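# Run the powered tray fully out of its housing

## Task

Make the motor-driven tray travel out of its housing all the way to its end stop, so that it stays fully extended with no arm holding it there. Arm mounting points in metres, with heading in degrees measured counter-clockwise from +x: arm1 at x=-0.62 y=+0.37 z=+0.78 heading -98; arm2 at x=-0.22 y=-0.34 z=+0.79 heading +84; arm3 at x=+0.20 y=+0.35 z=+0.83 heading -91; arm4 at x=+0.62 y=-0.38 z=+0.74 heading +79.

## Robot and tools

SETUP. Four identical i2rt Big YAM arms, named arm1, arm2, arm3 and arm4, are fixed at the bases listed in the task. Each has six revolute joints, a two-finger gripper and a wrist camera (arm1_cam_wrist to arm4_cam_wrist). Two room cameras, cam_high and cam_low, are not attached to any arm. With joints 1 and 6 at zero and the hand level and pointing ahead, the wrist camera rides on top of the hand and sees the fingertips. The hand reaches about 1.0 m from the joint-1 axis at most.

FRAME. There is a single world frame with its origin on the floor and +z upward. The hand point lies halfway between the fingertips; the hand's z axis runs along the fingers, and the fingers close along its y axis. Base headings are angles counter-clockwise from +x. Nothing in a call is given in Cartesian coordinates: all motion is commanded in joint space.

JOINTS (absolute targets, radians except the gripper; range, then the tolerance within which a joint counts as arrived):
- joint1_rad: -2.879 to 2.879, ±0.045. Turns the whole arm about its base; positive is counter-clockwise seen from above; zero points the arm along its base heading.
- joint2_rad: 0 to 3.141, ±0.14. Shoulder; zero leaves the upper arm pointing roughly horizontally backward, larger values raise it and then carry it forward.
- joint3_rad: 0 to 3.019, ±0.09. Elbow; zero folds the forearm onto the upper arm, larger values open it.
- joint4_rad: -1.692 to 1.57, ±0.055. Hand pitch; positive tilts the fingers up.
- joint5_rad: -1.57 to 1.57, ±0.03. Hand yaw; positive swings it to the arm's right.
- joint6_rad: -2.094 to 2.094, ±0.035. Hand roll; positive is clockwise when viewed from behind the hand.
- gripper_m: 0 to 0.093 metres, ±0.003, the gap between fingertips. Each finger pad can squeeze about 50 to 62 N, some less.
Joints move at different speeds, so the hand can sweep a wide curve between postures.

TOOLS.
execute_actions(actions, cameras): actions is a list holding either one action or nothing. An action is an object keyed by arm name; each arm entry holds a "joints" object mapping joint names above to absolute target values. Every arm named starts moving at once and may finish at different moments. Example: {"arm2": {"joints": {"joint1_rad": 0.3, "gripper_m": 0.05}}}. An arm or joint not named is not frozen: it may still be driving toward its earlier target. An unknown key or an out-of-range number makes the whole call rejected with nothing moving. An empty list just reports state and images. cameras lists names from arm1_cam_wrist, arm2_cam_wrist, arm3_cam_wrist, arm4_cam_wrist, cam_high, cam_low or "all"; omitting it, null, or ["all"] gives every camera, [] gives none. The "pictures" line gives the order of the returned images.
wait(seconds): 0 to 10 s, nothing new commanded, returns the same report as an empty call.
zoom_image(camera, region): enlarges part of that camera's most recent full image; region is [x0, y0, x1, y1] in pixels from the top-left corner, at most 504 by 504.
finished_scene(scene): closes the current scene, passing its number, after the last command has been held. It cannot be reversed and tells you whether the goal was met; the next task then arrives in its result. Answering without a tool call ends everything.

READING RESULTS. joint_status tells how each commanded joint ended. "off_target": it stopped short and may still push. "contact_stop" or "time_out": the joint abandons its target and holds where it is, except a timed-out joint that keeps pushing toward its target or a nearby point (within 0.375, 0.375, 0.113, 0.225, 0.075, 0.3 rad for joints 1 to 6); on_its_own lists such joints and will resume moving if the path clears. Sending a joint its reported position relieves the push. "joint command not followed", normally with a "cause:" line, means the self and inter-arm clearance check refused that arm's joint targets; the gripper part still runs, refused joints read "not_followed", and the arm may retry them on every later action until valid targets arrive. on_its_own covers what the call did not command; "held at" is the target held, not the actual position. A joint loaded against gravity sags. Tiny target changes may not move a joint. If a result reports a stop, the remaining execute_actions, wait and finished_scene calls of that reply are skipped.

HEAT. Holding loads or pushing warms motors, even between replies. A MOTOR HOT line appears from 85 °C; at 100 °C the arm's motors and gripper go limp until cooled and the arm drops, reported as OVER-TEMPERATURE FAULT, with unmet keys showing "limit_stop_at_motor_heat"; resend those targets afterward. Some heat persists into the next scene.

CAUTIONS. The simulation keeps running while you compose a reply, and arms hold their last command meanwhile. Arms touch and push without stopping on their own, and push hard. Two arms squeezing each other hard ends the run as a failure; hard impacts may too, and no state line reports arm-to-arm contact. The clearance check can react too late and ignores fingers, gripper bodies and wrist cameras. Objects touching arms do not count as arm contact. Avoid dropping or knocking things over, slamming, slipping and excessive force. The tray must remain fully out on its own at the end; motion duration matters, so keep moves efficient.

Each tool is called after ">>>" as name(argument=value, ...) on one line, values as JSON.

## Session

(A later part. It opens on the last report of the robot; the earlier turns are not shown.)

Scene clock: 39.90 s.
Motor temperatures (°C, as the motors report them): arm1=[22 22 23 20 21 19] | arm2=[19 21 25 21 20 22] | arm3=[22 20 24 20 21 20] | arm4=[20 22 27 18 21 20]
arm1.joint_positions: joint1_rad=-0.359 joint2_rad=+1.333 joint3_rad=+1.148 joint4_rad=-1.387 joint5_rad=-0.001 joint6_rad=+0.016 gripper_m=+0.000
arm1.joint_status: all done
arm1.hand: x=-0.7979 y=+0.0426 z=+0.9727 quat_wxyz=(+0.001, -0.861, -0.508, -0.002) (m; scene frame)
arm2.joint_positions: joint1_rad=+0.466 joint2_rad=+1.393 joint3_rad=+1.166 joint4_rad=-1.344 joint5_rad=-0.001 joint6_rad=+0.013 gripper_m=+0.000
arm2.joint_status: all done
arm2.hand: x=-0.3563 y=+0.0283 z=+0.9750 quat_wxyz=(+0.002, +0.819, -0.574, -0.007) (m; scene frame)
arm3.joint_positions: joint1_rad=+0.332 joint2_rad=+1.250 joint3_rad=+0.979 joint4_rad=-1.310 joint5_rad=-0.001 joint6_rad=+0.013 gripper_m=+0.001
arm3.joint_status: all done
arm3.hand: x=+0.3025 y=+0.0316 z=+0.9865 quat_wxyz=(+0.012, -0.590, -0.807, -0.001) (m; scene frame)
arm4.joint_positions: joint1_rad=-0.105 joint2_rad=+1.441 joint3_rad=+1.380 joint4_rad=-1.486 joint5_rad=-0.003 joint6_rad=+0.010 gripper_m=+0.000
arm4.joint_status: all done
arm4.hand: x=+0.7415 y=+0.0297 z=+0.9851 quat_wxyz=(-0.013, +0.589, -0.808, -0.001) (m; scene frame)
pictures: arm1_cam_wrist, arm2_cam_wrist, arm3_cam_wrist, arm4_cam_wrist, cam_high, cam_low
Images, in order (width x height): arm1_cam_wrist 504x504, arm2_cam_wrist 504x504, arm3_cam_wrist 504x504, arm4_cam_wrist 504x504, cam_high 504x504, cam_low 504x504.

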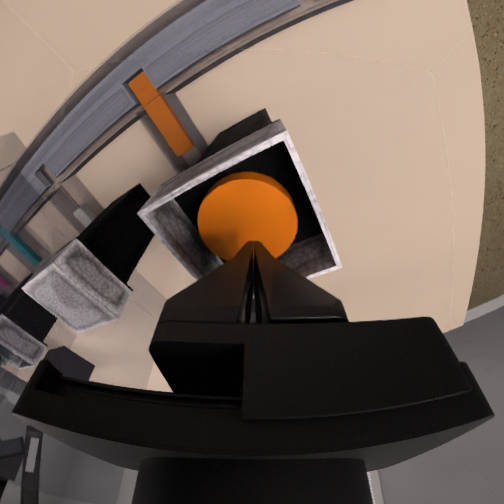

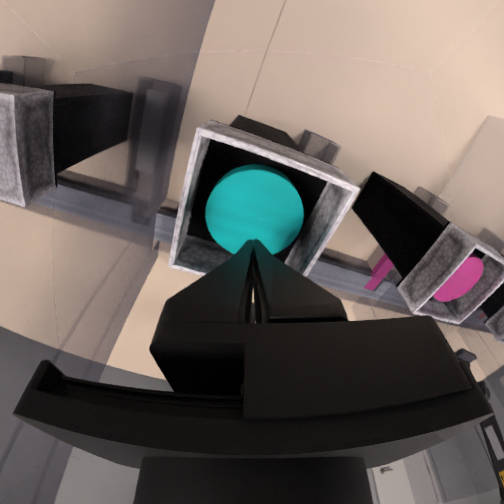

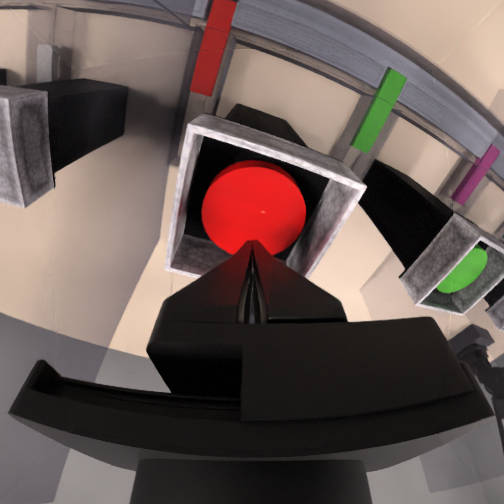

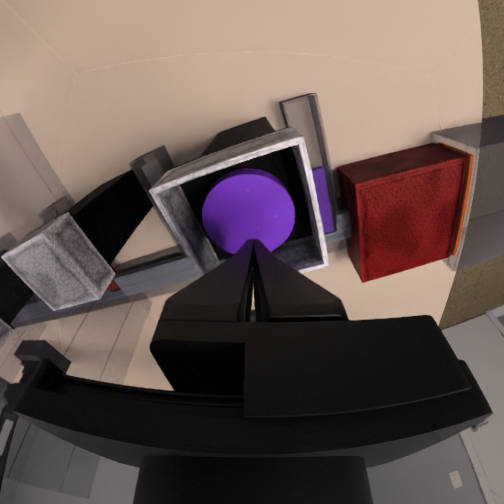

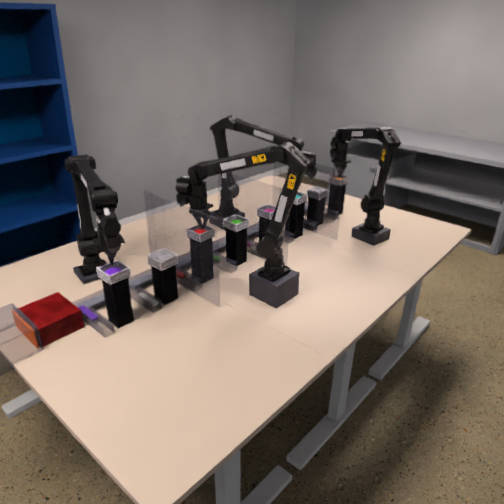

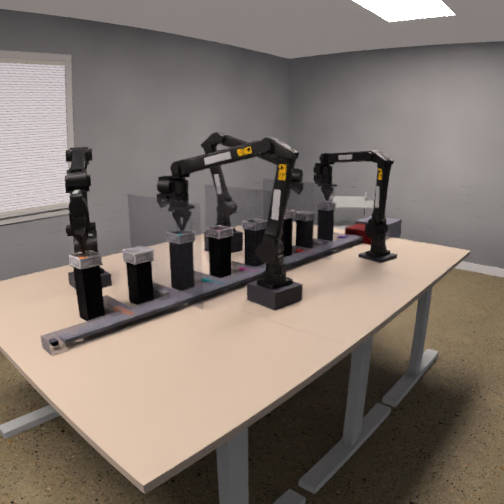

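>>> execute_actions(actions=[{"arm1":{"joints":{"joint2_rad":1.36,"joint3_rad":1.06,"joint4_rad":-1.27}},"arm2":{"joints":{"joint2_rad":1.37,"joint3_rad":1.29,"joint4_rad":-1.46}},"arm3":{"joints":{"joint2_rad":1.24,"joint3_rad":1.12,"joint4_rad":-1.41}}}], cameras=["arm1_cam_wrist","arm3_cam_wrist","arm2_cam_wrist","cam_low"])

Scene clock: 43.03 s.
Motor temperatures (°C, as the motors report them): arm1=[22 22 24 20 21 19] | arm2=[19 21 26 21 20 22] | arm3=[22 20 25 20 21 20] | arm4=[20 22 28 18 21 20]
arm1.joint_positions: joint1_rad=-0.359 joint2_rad=+1.340 joint3_rad=+1.085 joint4_rad=-1.291 joint5_rad=-0.001 joint6_rad=+0.016 gripper_m=+0.000
arm1.joint_status: all done
arm1.hand: x=-0.7994 y=+0.0398 z=+0.9470 quat_wxyz=(-0.005, -0.861, -0.508, +0.009) (m; scene frame)
arm2.joint_positions: joint1_rad=+0.466 joint2_rad=+1.374 joint3_rad=+1.247 joint4_rad=-1.444 joint5_rad=-0.001 joint6_rad=+0.013 gripper_m=+0.000
arm2.joint_status: all done
arm2.hand: x=-0.3555 y=+0.0275 z=+1.0124 quat_wxyz=(+0.003, +0.819, -0.574, -0.007) (m; scene frame)
arm3.joint_positions: joint1_rad=+0.332 joint2_rad=+1.249 joint3_rad=+1.070 joint4_rad=-1.400 joint5_rad=-0.001 joint6_rad=+0.013 gripper_m=+0.001
arm3.joint_status: all done
arm3.hand: x=+0.3055 y=+0.0240 z=+1.0205 quat_wxyz=(+0.011, -0.590, -0.807, -0.001) (m; scene frame)
arm4.joint_positions: joint1_rad=-0.105 joint2_rad=+1.441 joint3_rad=+1.380 joint4_rad=-1.486 joint5_rad=-0.003 joint6_rad=+0.010 gripper_m=+0.000
arm4.joint_status: not commanded
arm4.hand: x=+0.7415 y=+0.0297 z=+0.9851 quat_wxyz=(-0.013, +0.589, -0.808, -0.001) (m; scene frame)
pictures: arm1_cam_wrist, arm2_cam_wrist, arm3_cam_wrist, cam_low
Images, in order (width x height): arm1_cam_wrist 504x504, arm2_cam_wrist 504x504, arm3_cam_wrist 504x504, cam_low 504x504.

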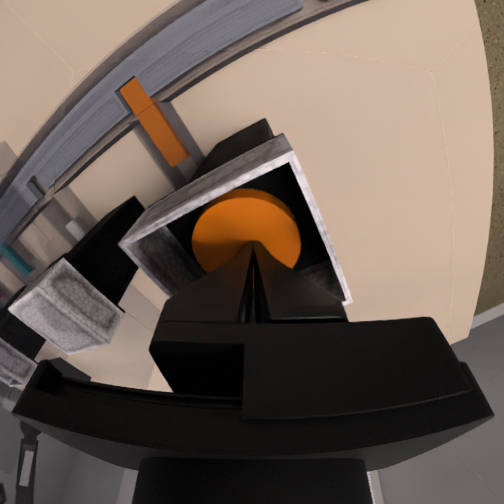

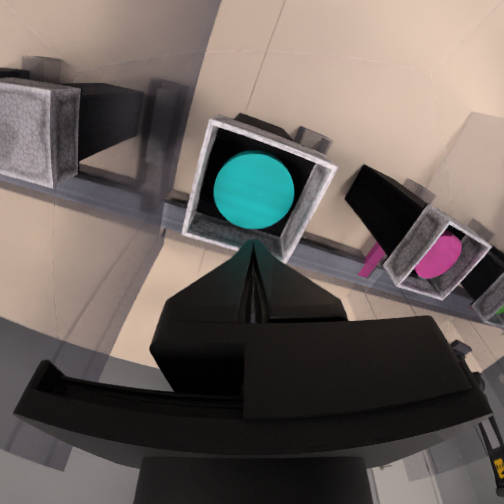

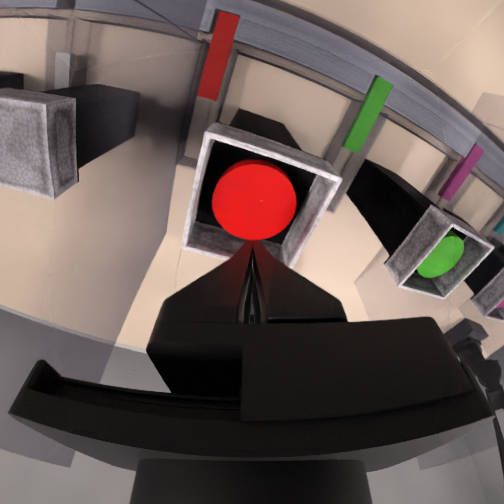

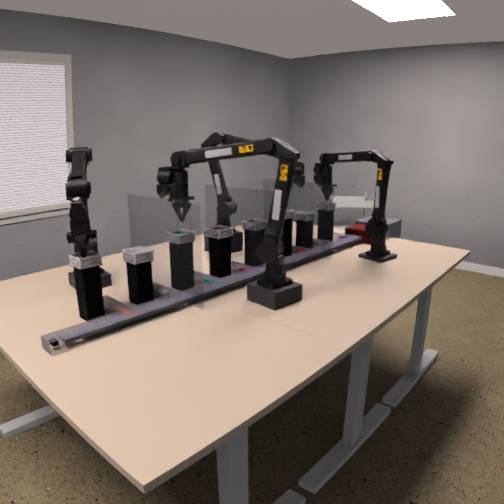

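>>> execute_actions(actions=[{"arm1":{"joints":{"joint2_rad":1.35,"joint3_rad":1.2,"joint4_rad":-1.4}},"arm2":{"joints":{"joint1_rad":-0.105,"joint2_rad":1.345,"joint3_rad":1.265}},"arm3":{"joints":{"joint1_rad":-0.34}},"arm4":{"joints":{"joint2_rad":1.465,"joint3_rad":1.27,"joint4_rad":-1.36}}}])

Scene clock: 49.97 s.
Motor temperatures (°C, as the motors report them): arm1=[22 22 24 20 21 19] | arm2=[19 22 27 21 20 22] | arm3=[22 20 26 20 21 20] | arm4=[20 22 29 18 21 20]
arm1.joint_positions: joint1_rad=-0.359 joint2_rad=+1.340 joint3_rad=+1.147 joint4_rad=-1.386 joint5_rad=-0.001 joint6_rad=+0.016 gripper_m=+0.000
arm1.joint_status: all done
arm1.hand: x=-0.7980 y=+0.0425 z=+0.9698 quat_wxyz=(+0.003, -0.861, -0.508, -0.005) (m; scene frame)
arm2.joint_positions: joint1_rad=-0.109 joint2_rad=+1.359 joint3_rad=+1.247 joint4_rad=-1.444 joint5_rad=+0.001 joint6_rad=+0.013 gripper_m=+0.000
arm2.joint_status: all done
arm2.hand: x=-0.1334 y=+0.0422 z=+1.0150 quat_wxyz=(-0.002, +0.623, -0.783, -0.011) (m; scene frame)
arm3.joint_positions: joint1_rad=-0.341 joint2_rad=+1.249 joint3_rad=+1.070 joint4_rad=-1.400 joint5_rad=-0.001 joint6_rad=+0.012 gripper_m=+0.001
arm3.joint_status: all done
arm3.hand: x=+0.0809 y=+0.0275 z=+1.0240 quat_wxyz=(+0.009, -0.823, -0.568, +0.001) (m; scene frame)
arm4.joint_positions: joint1_rad=-0.105 joint2_rad=+1.440 joint3_rad=+1.286 joint4_rad=-1.382 joint5_rad=-0.002 joint6_rad=+0.010 gripper_m=+0.000
arm4.joint_status: all done
arm4.hand: x=+0.7416 y=+0.0279 z=+0.9494 quat_wxyz=(-0.016, +0.589, -0.808, -0.004) (m; scene frame)
pictures: arm1_cam_wrist, arm2_cam_wrist, arm3_cam_wrist, arm4_cam_wrist, cam_high, cam_low
Images, in order (width x height): arm1_cam_wrist 504x504, arm2_cam_wrist 504x504, arm3_cam_wrist 504x504, arm4_cam_wrist 504x504, cam_high 504x504, cam_low 504x504.

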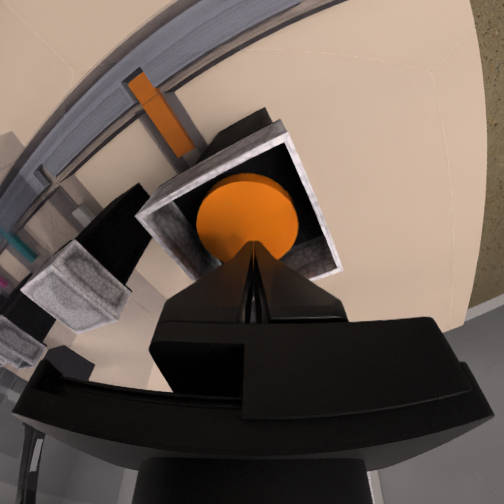

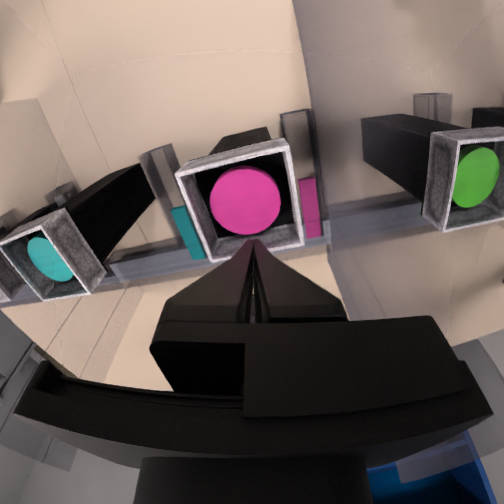

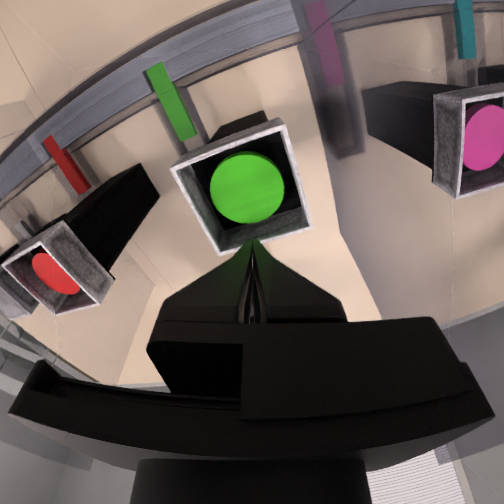

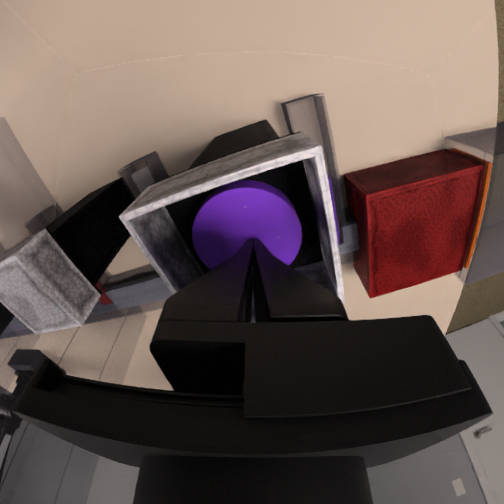

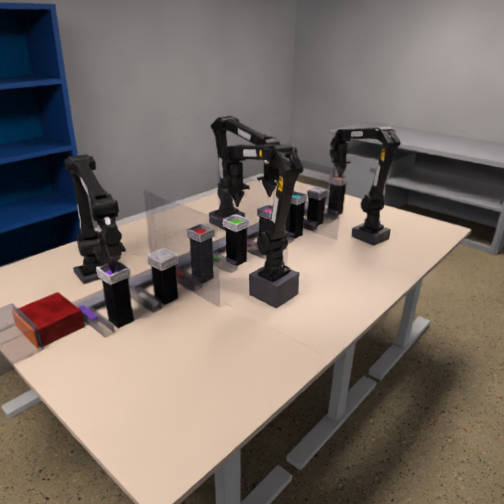

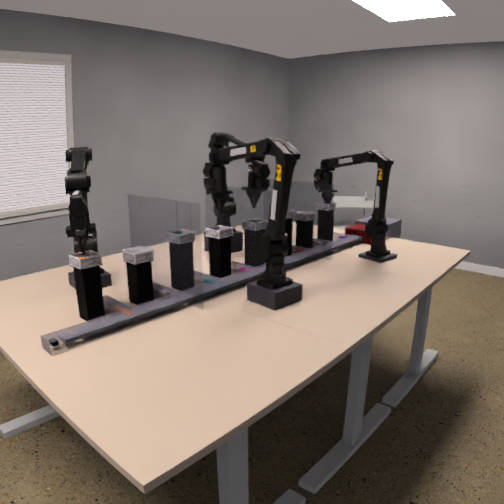

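>>> execute_actions(actions=[{"arm2":{"joints":{"joint1_rad":-0.088,"joint2_rad":1.405,"joint3_rad":1.01,"joint4_rad":-1.18}},"arm3":{"joints":{"joint1_rad":-0.322,"joint2_rad":1.27,"joint3_rad":0.928,"joint4_rad":-1.212}},"arm4":{"joints":{"joint2_rad":1.46,"joint3_rad":1.40,"joint4_rad":-1.47}}}])

Scene clock: 54.97 s.
Motor temperatures (°C, as the motors report them): arm1=[22 22 25 20 21 19] | arm2=[19 22 27 21 20 22] | arm3=[22 20 27 20 21 20] | arm4=[20 22 28 18 21 20]
arm1.joint_positions: joint1_rad=-0.359 joint2_rad=+1.340 joint3_rad=+1.147 joint4_rad=-1.386 joint5_rad=-0.001 joint6_rad=+0.016 gripper_m=+0.000
arm1.joint_status: not commanded
arm1.hand: x=-0.7980 y=+0.0425 z=+0.9698 quat_wxyz=(+0.003, -0.861, -0.508, -0.005) (m; scene frame)
arm2.joint_positions: joint1_rad=-0.093 joint2_rad=+1.380 joint3_rad=+1.037 joint4_rad=-1.205 joint5_rad=+0.001 joint6_rad=+0.013 gripper_m=+0.000
arm2.joint_status: all done
arm2.hand: x=-0.1425 y=+0.0345 z=+0.9298 quat_wxyz=(-0.005, +0.629, -0.778, -0.014) (m; scene frame)
arm3.joint_positions: joint1_rad=-0.329 joint2_rad=+1.274 joint3_rad=+0.917 joint4_rad=-1.224 joint5_rad=-0.001 joint6_rad=+0.012 gripper_m=+0.001
arm3.joint_status: all done
arm3.hand: x=+0.0866 y=+0.0350 z=+0.9594 quat_wxyz=(+0.010, -0.820, -0.572, +0.000) (m; scene frame)
arm4.joint_positions: joint1_rad=-0.105 joint2_rad=+1.440 joint3_rad=+1.346 joint4_rad=-1.456 joint5_rad=-0.002 joint6_rad=+0.010 gripper_m=+0.000
arm4.joint_status: all done
arm4.hand: x=+0.7411 y=+0.0276 z=+0.9721 quat_wxyz=(-0.011, +0.589, -0.808, +0.000) (m; scene frame)
pictures: arm1_cam_wrist, arm2_cam_wrist, arm3_cam_wrist, arm4_cam_wrist, cam_high, cam_low
Images, in order (width x height): arm1_cam_wrist 504x504, arm2_cam_wrist 504x504, arm3_cam_wrist 504x504, arm4_cam_wrist 504x504, cam_high 504x504, cam_low 504x504.

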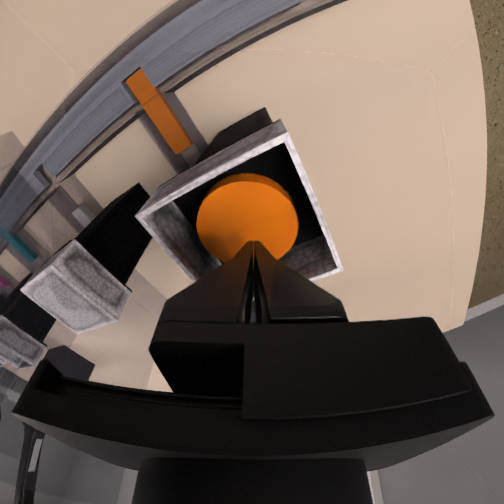

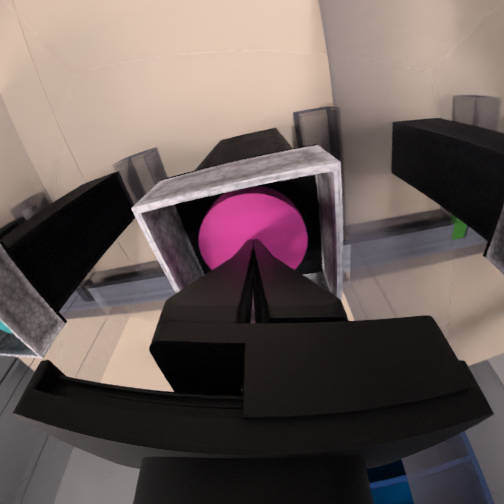

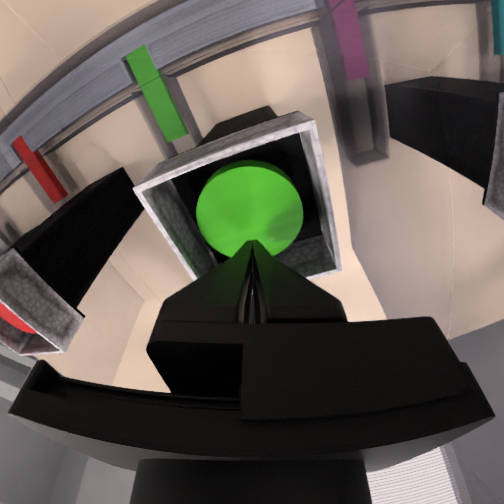

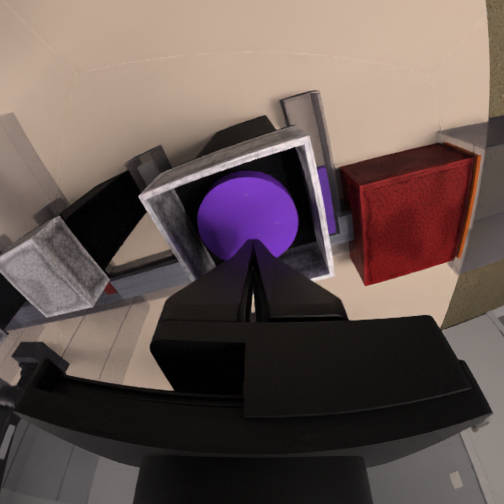

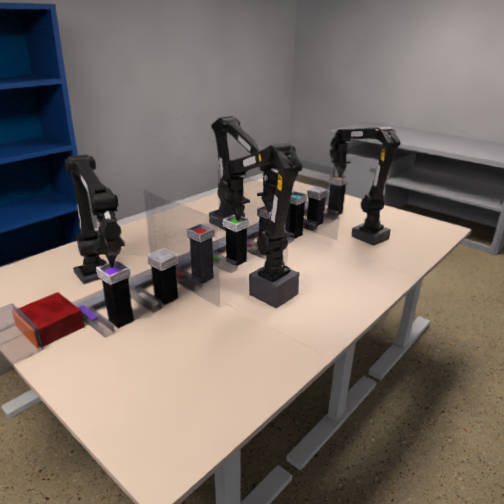

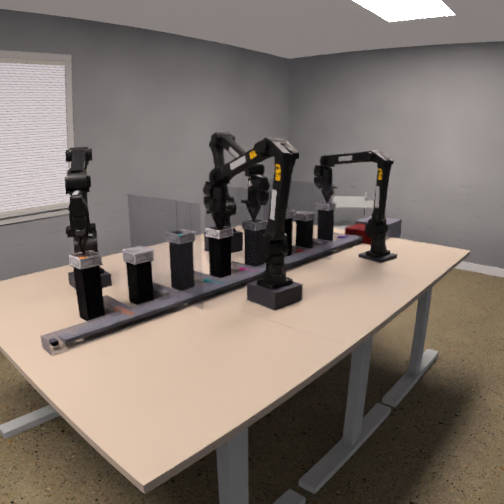

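>>> zoom_image(camera="arm3_cam_wrist", region=[100, 0, 420, 180])

>>> execute_actions(actions=[{"arm2":{"joints":{"joint3_rad":0.98}}}], cameras=["arm2_cam_wrist","arm3_cam_wrist","cam_low"])

Region (100, 0, 420, 180) of arm3_cam_wrist's 504x504 image, scaled by 1.575, with more detail than that image has; it fills the top 284 rows of this view, and the rest is white.

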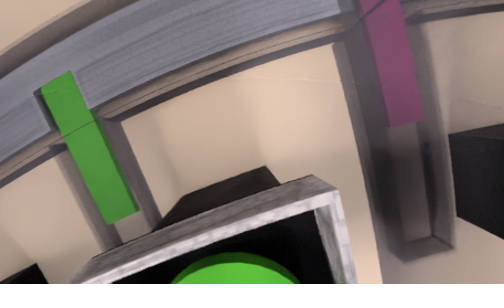

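Scene clock: 56.97 s.
Motor temperatures (°C, as the motors report them): arm1=[22 22 25 20 21 19] | arm2=[19 22 27 21 20 22] | arm3=[22 20 27 20 21 20] | arm4=[20 22 29 18 21 20]
arm1.joint_positions: joint1_rad=-0.359 joint2_rad=+1.340 joint3_rad=+1.147 joint4_rad=-1.386 joint5_rad=-0.001 joint6_rad=+0.016 gripper_m=+0.000
arm1.joint_status: not commanded
arm1.hand: x=-0.7980 y=+0.0425 z=+0.9698 quat_wxyz=(+0.003, -0.861, -0.508, -0.005) (m; scene frame)
arm2.joint_positions: joint1_rad=-0.093 joint2_rad=+1.374 joint3_rad=+1.025 joint4_rad=-1.189 joint5_rad=+0.001 joint6_rad=+0.013 gripper_m=+0.000
arm2.joint_status: all done
arm2.hand: x=-0.1426 y=+0.0339 z=+0.9275 quat_wxyz=(-0.009, +0.628, -0.778, -0.017) (m; scene frame)
arm3.joint_positions: joint1_rad=-0.329 joint2_rad=+1.274 joint3_rad=+0.917 joint4_rad=-1.224 joint5_rad=-0.001 joint6_rad=+0.012 gripper_m=+0.001
arm3.joint_status: not commanded
arm3.hand: x=+0.0866 y=+0.0350 z=+0.9594 quat_wxyz=(+0.010, -0.820, -0.572, +0.000) (m; scene frame)
arm4.joint_positions: joint1_rad=-0.105 joint2_rad=+1.440 joint3_rad=+1.346 joint4_rad=-1.456 joint5_rad=-0.002 joint6_rad=+0.010 gripper_m=+0.000
arm4.joint_status: not commanded
arm4.hand: x=+0.7411 y=+0.0276 z=+0.9721 quat_wxyz=(-0.011, +0.589, -0.808, +0.000) (m; scene frame)
pictures: arm2_cam_wrist, arm3_cam_wrist, cam_low
Images, in order (width x height): arm2_cam_wrist 504x504, arm3_cam_wrist 504x504, cam_low 504x504.

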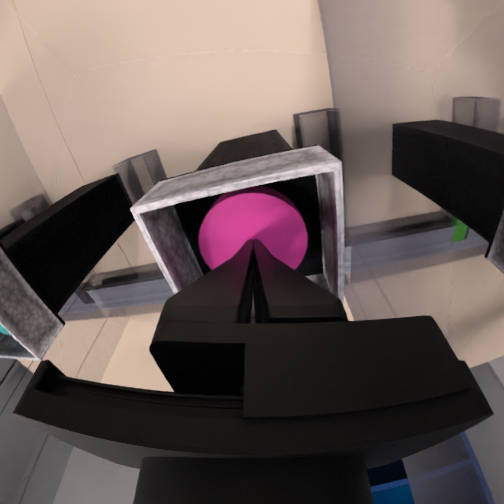

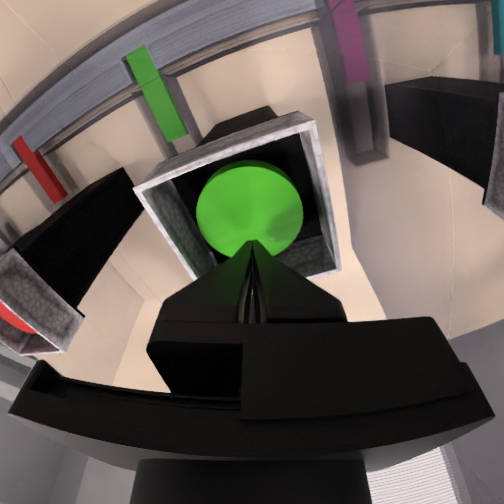

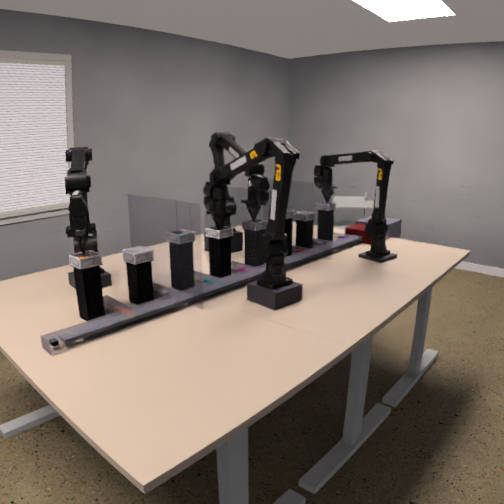

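>>> execute_actions(actions=[{"arm2":{"joints":{"joint2_rad":1.38,"joint3_rad":1.14,"joint4_rad":-1.3}},"arm3":{"joints":{"joint2_rad":1.31,"joint3_rad":0.865,"joint4_rad":-1.12}}}], cameras=["arm2_cam_wrist","arm3_cam_wrist","cam_low"])

Scene clock: 59.03 s.
Motor temperatures (°C, as the motors report them): arm1=[22 22 25 20 21 19] | arm2=[19 22 27 21 20 22] | arm3=[22 20 26 20 21 20] | arm4=[20 22 29 18 21 20]
arm1.joint_positions: joint1_rad=-0.359 joint2_rad=+1.340 joint3_rad=+1.147 joint4_rad=-1.386 joint5_rad=-0.001 joint6_rad=+0.016 gripper_m=+0.000
arm1.joint_status: not commanded
arm1.hand: x=-0.7980 y=+0.0425 z=+0.9698 quat_wxyz=(+0.003, -0.861, -0.508, -0.005) (m; scene frame)
arm2.joint_positions: joint1_rad=-0.093 joint2_rad=+1.368 joint3_rad=+1.096 joint4_rad=-1.283 joint5_rad=+0.001 joint6_rad=+0.013 gripper_m=+0.000
arm2.joint_status: all done
arm2.hand: x=-0.1418 y=+0.0360 z=+0.9552 quat_wxyz=(-0.002, +0.629, -0.778, -0.011) (m; scene frame)
arm3.joint_positions: joint1_rad=-0.329 joint2_rad=+1.296 joint3_rad=+0.879 joint4_rad=-1.139 joint5_rad=-0.001 joint6_rad=+0.012 gripper_m=+0.001
arm3.joint_status: all done
arm3.hand: x=+0.0844 y=+0.0297 z=+0.9390 quat_wxyz=(+0.002, -0.820, -0.573, +0.010) (m; scene frame)
arm4.joint_positions: joint1_rad=-0.105 joint2_rad=+1.440 joint3_rad=+1.346 joint4_rad=-1.456 joint5_rad=-0.002 joint6_rad=+0.010 gripper_m=+0.000
arm4.joint_status: not commanded
arm4.hand: x=+0.7411 y=+0.0276 z=+0.9721 quat_wxyz=(-0.011, +0.589, -0.808, +0.000) (m; scene frame)
pictures: arm2_cam_wrist, arm3_cam_wrist, cam_low
Images, in order (width x height): arm2_cam_wrist 504x504, arm3_cam_wrist 504x504, cam_low 504x504.

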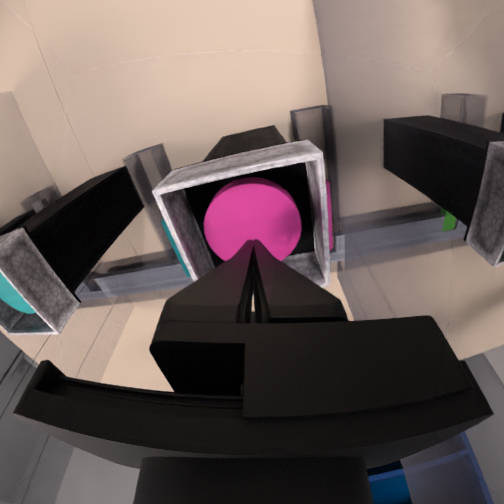

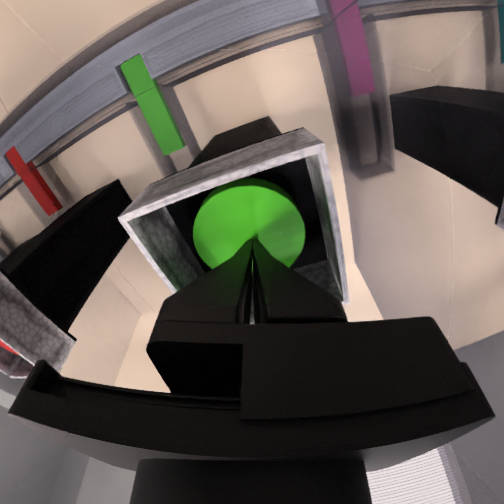

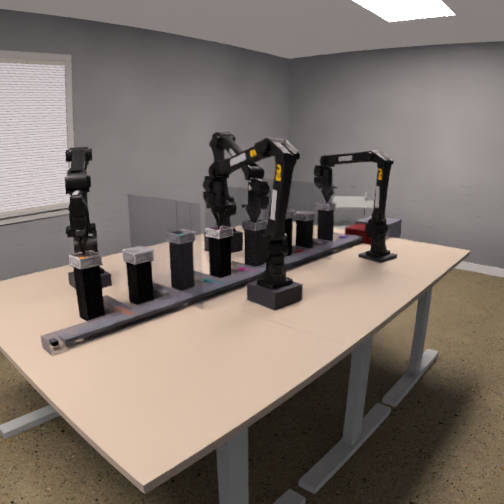

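>>> execute_actions(actions=[], cameras=["arm3_cam_wrist"])

Scene clock: 59.37 s.
Motor temperatures (°C, as the motors report them): arm1=[22 22 25 20 21 19] | arm2=[19 22 27 21 20 22] | arm3=[22 20 26 20 21 20] | arm4=[20 22 29 18 21 20]
arm1.joint_positions: joint1_rad=-0.359 joint2_rad=+1.340 joint3_rad=+1.147 joint4_rad=-1.386 joint5_rad=-0.001 joint6_rad=+0.016 gripper_m=+0.000
arm1.joint_status: not commanded
arm1.hand: x=-0.7980 y=+0.0425 z=+0.9698 quat_wxyz=(+0.003, -0.861, -0.508, -0.005) (m; scene frame)
arm2.joint_positions: joint1_rad=-0.093 joint2_rad=+1.368 joint3_rad=+1.096 joint4_rad=-1.283 joint5_rad=+0.001 joint6_rad=+0.013 gripper_m=+0.000
arm2.joint_status: all done
arm2.hand: x=-0.1418 y=+0.0360 z=+0.9552 quat_wxyz=(-0.002, +0.629, -0.778, -0.011) (m; scene frame)
arm3.joint_positions: joint1_rad=-0.329 joint2_rad=+1.296 joint3_rad=+0.879 joint4_rad=-1.139 joint5_rad=-0.001 joint6_rad=+0.012 gripper_m=+0.001
arm3.joint_status: all done
arm3.hand: x=+0.0844 y=+0.0297 z=+0.9390 quat_wxyz=(+0.002, -0.820, -0.573, +0.010) (m; scene frame)
arm4.joint_positions: joint1_rad=-0.105 joint2_rad=+1.440 joint3_rad=+1.346 joint4_rad=-1.456 joint5_rad=-0.002 joint6_rad=+0.010 gripper_m=+0.000
arm4.joint_status: not commanded
arm4.hand: x=+0.7411 y=+0.0276 z=+0.9721 quat_wxyz=(-0.011, +0.589, -0.808, +0.000) (m; scene frame)
pictures: arm3_cam_wrist
Images, in order (width x height): arm3_cam_wrist 504x504.

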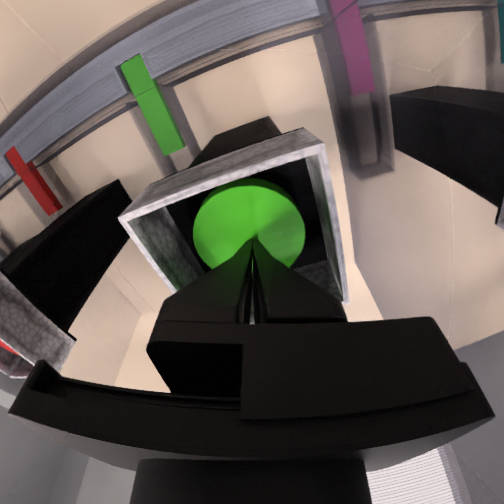

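>>> execute_actions(actions=[{"arm3":{"joints":{"joint3_rad":0.835}}}], cameras=["arm3_cam_wrist"])

>>> wait(seconds=1.5)

Scene clock: 60.63 s.
Motor temperatures (°C, as the motors report them): arm1=[22 22 25 20 21 19] | arm2=[19 22 27 21 20 22] | arm3=[22 20 26 20 21 20] | arm4=[20 22 29 18 21 20]
arm1.joint_positions: joint1_rad=-0.359 joint2_rad=+1.340 joint3_rad=+1.147 joint4_rad=-1.386 joint5_rad=-0.001 joint6_rad=+0.016 gripper_m=+0.000
arm1.joint_status: not commanded
arm1.hand: x=-0.7980 y=+0.0425 z=+0.9698 quat_wxyz=(+0.003, -0.861, -0.508, -0.005) (m; scene frame)
arm2.joint_positions: joint1_rad=-0.093 joint2_rad=+1.368 joint3_rad=+1.096 joint4_rad=-1.283 joint5_rad=+0.001 joint6_rad=+0.013 gripper_m=+0.000
arm2.joint_status: not commanded
arm2.hand: x=-0.1418 y=+0.0360 z=+0.9552 quat_wxyz=(-0.002, +0.629, -0.778, -0.011) (m; scene frame)
arm3.joint_positions: joint1_rad=-0.329 joint2_rad=+1.291 joint3_rad=+0.871 joint4_rad=-1.129 joint5_rad=-0.001 joint6_rad=+0.012 gripper_m=+0.001
arm3.joint_status: all done
arm3.hand: x=+0.0845 y=+0.0302 z=+0.9381 quat_wxyz=(+0.000, -0.820, -0.573, +0.013) (m; scene frame)
arm4.joint_positions: joint1_rad=-0.105 joint2_rad=+1.440 joint3_rad=+1.346 joint4_rad=-1.456 joint5_rad=-0.002 joint6_rad=+0.010 gripper_m=+0.000
arm4.joint_status: not commanded
arm4.hand: x=+0.7411 y=+0.0276 z=+0.9721 quat_wxyz=(-0.011, +0.589, -0.808, +0.000) (m; scene frame)
pictures: arm3_cam_wrist
Images, in order (width x height): arm3_cam_wrist 504x504.

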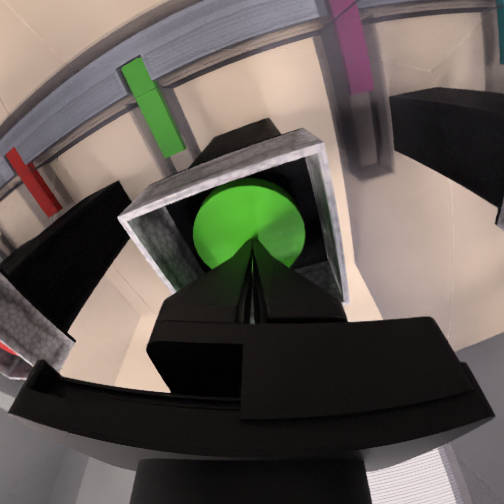

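Scene clock: 62.13 s.
Motor temperatures (°C, as the motors report them): arm1=[22 22 26 20 21 19] | arm2=[19 22 27 21 20 22] | arm3=[22 20 26 20 21 20] | arm4=[20 22 29 18 21 20]
arm1.joint_positions: joint1_rad=-0.359 joint2_rad=+1.340 joint3_rad=+1.147 joint4_rad=-1.386 joint5_rad=-0.001 joint6_rad=+0.016 gripper_m=+0.000
arm1.joint_status: not commanded
arm1.hand: x=-0.7980 y=+0.0425 z=+0.9698 quat_wxyz=(+0.003, -0.861, -0.508, -0.005) (m; scene frame)
arm2.joint_positions: joint1_rad=-0.093 joint2_rad=+1.368 joint3_rad=+1.096 joint4_rad=-1.283 joint5_rad=+0.001 joint6_rad=+0.013 gripper_m=+0.000
arm2.joint_status: not commanded
arm2.hand: x=-0.1418 y=+0.0360 z=+0.9552 quat_wxyz=(-0.002, +0.629, -0.778, -0.011) (m; scene frame)
arm3.joint_positions: joint1_rad=-0.329 joint2_rad=+1.291 joint3_rad=+0.871 joint4_rad=-1.129 joint5_rad=-0.001 joint6_rad=+0.012 gripper_m=+0.001
arm3.joint_status: all done
arm3.hand: x=+0.0845 y=+0.0302 z=+0.9381 quat_wxyz=(+0.000, -0.820, -0.573, +0.013) (m; scene frame)
arm4.joint_positions: joint1_rad=-0.105 joint2_rad=+1.440 joint3_rad=+1.346 joint4_rad=-1.456 joint5_rad=-0.002 joint6_rad=+0.010 gripper_m=+0.000
arm4.joint_status: not commanded
arm4.hand: x=+0.7411 y=+0.0276 z=+0.9721 quat_wxyz=(-0.011, +0.589, -0.808, +0.000) (m; scene frame)
wait: 1.50 s; at rest by 0.27 s
pictures: arm1_cam_wrist, arm2_cam_wrist, arm3_cam_wrist, arm4_cam_wrist, cam_high, cam_low
Images, in order (width x height): arm1_cam_wrist 504x504, arm2_cam_wrist 504x504, arm3_cam_wrist 504x504, arm4_cam_wrist 504x504, cam_high 504x504, cam_low 504x504.

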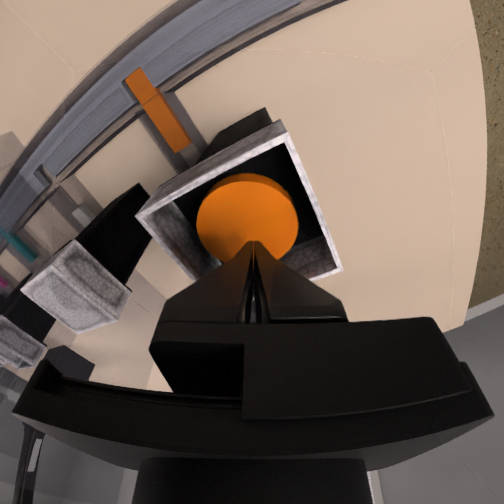

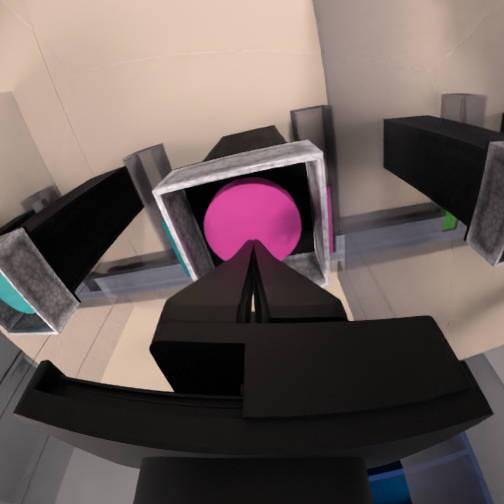

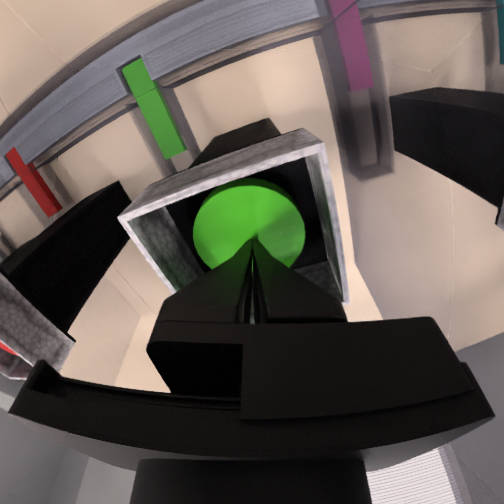

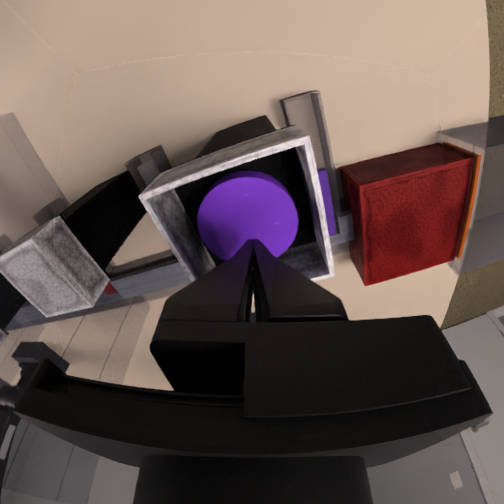

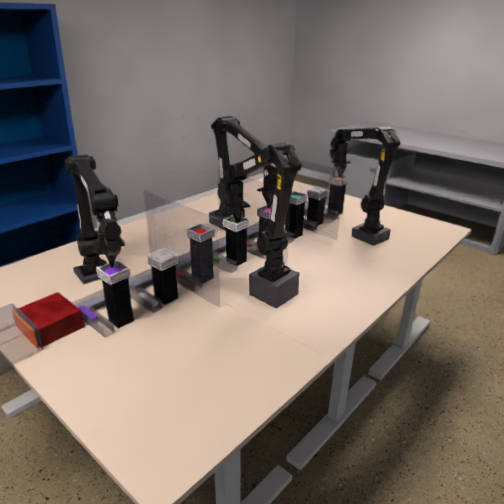

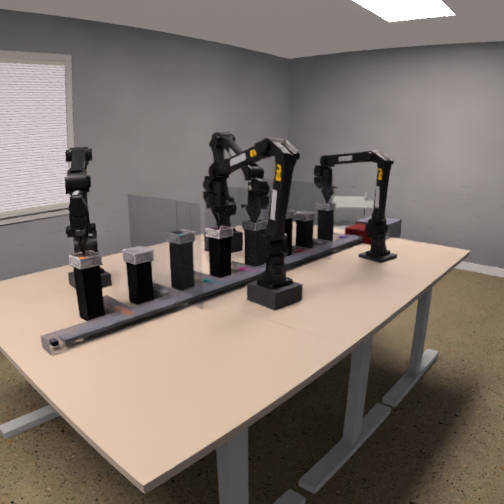

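>>> execute_actions(actions=[{"arm1":{"joints":{"joint2_rad":1.36,"joint3_rad":1.055,"joint4_rad":-1.27}},"arm2":{"joints":{"joint2_rad":1.405,"joint3_rad":0.99,"joint4_rad":-1.18}},"arm4":{"joints":{"joint2_rad":1.465,"joint3_rad":1.255,"joint4_rad":-1.36}}}], cameras=["arm3_cam_wrist"])

>>> wait(seconds=10)

Scene clock: 64.13 s.
Motor temperatures (°C, as the motors report them): arm1=[22 22 26 20 21 19] | arm2=[19 22 28 21 20 22] | arm3=[22 20 25 20 21 20] | arm4=[20 22 29 18 21 20]
arm1.joint_positions: joint1_rad=-0.359 joint2_rad=+1.339 joint3_rad=+1.084 joint4_rad=-1.290 joint5_rad=-0.001 joint6_rad=+0.016 gripper_m=+0.000
arm1.joint_status: all done
arm1.hand: x=-0.7994 y=+0.0399 z=+0.9467 quat_wxyz=(-0.006, -0.861, -0.508, +0.010) (m; scene frame)
arm2.joint_positions: joint1_rad=-0.093 joint2_rad=+1.370 joint3_rad=+1.023 joint4_rad=-1.200 joint5_rad=+0.001 joint6_rad=+0.013 gripper_m=+0.000
arm2.joint_status: all done
arm2.hand: x=-0.1434 y=+0.0303 z=+0.9280 quat_wxyz=(-0.005, +0.629, -0.778, -0.014) (m; scene frame)
arm3.joint_positions: joint1_rad=-0.329 joint2_rad=+1.291 joint3_rad=+0.871 joint4_rad=-1.129 joint5_rad=-0.001 joint6_rad=+0.012 gripper_m=+0.001
arm3.joint_status: not commanded
arm3.hand: x=+0.0845 y=+0.0302 z=+0.9381 quat_wxyz=(+0.000, -0.820, -0.573, +0.013) (m; scene frame)
arm4.joint_positions: joint1_rad=-0.105 joint2_rad=+1.440 joint3_rad=+1.282 joint4_rad=-1.377 joint5_rad=-0.002 joint6_rad=+0.010 gripper_m=+0.000
arm4.joint_status: all done
arm4.hand: x=+0.7416 y=+0.0278 z=+0.9483 quat_wxyz=(-0.017, +0.589, -0.808, -0.005) (m; scene frame)
pictures: arm3_cam_wrist
Images, in order (width x height): arm3_cam_wrist 504x504.

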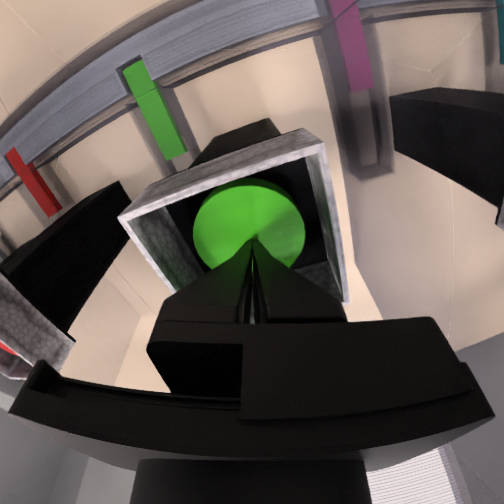

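Scene clock: 74.13 s.
Motor temperatures (°C, as the motors report them): arm1=[22 22 24 20 21 19] | arm2=[19 22 26 21 20 22] | arm3=[22 20 24 20 21 20] | arm4=[20 22 28 18 21 20]
arm1.joint_positions: joint1_rad=-0.359 joint2_rad=+1.339 joint3_rad=+1.084 joint4_rad=-1.290 joint5_rad=-0.001 joint6_rad=+0.016 gripper_m=+0.000
arm1.joint_status: all done
arm1.hand: x=-0.7994 y=+0.0399 z=+0.9467 quat_wxyz=(-0.006, -0.861, -0.508, +0.010) (m; scene frame)
arm2.joint_positions: joint1_rad=-0.093 joint2_rad=+1.370 joint3_rad=+1.023 joint4_rad=-1.200 joint5_rad=+0.001 joint6_rad=+0.013 gripper_m=+0.000
arm2.joint_status: all done
arm2.hand: x=-0.1434 y=+0.0303 z=+0.9280 quat_wxyz=(-0.005, +0.629, -0.778, -0.014) (m; scene frame)
arm3.joint_positions: joint1_rad=-0.329 joint2_rad=+1.291 joint3_rad=+0.871 joint4_rad=-1.129 joint5_rad=-0.001 joint6_rad=+0.012 gripper_m=+0.001
arm3.joint_status: not commanded
arm3.hand: x=+0.0845 y=+0.0302 z=+0.9381 quat_wxyz=(+0.000, -0.820, -0.573, +0.013) (m; scene frame)
arm4.joint_positions: joint1_rad=-0.105 joint2_rad=+1.440 joint3_rad=+1.282 joint4_rad=-1.377 joint5_rad=-0.002 joint6_rad=+0.010 gripper_m=+0.000
arm4.joint_status: all done
arm4.hand: x=+0.7416 y=+0.0278 z=+0.9483 quat_wxyz=(-0.017, +0.589, -0.808, -0.005) (m; scene frame)
wait: 10.00 s; at rest by 0.27 s
pictures: arm1_cam_wrist, arm2_cam_wrist, arm3_cam_wrist, arm4_cam_wrist, cam_high, cam_low
Images, in order (width x height): arm1_cam_wrist 504x504, arm2_cam_wrist 504x504, arm3_cam_wrist 504x504, arm4_cam_wrist 504x504, cam_high 504x504, cam_low 504x504.

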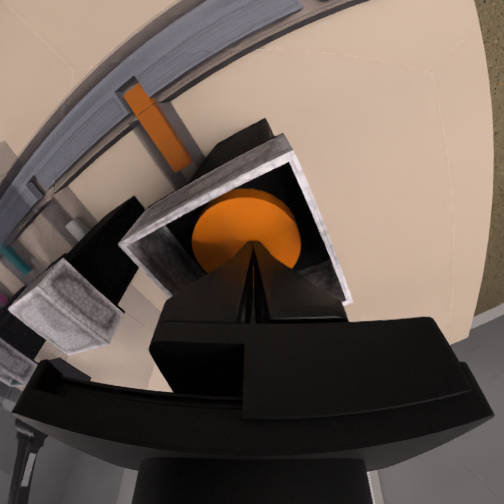

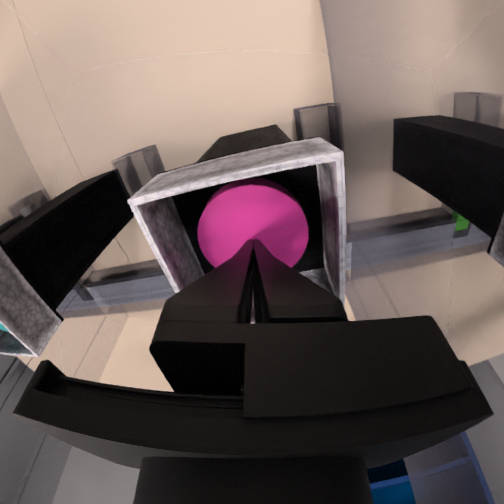

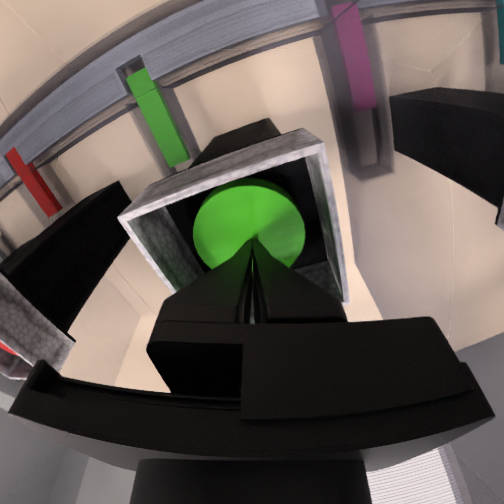

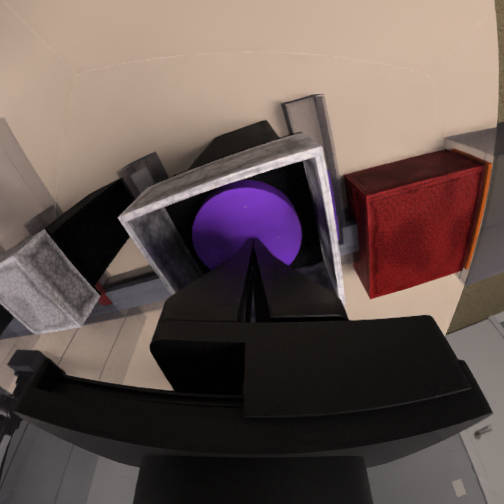

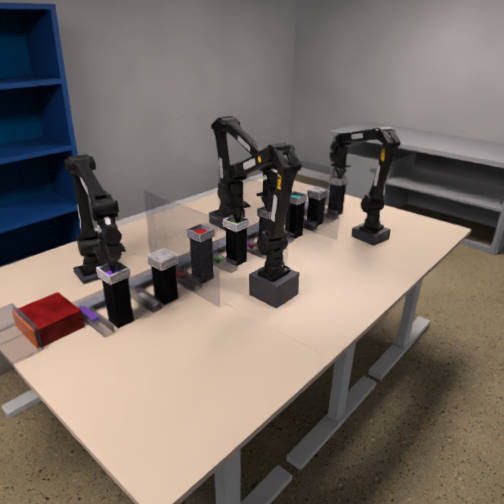

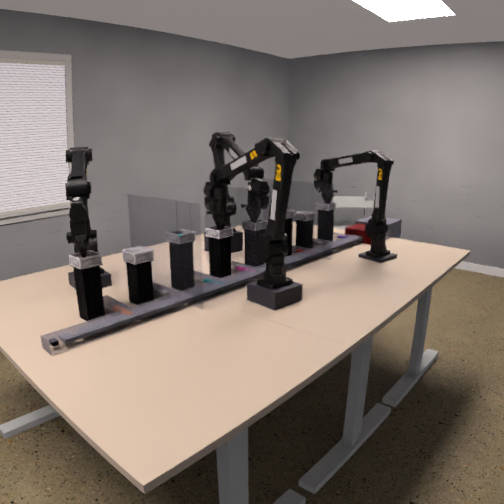

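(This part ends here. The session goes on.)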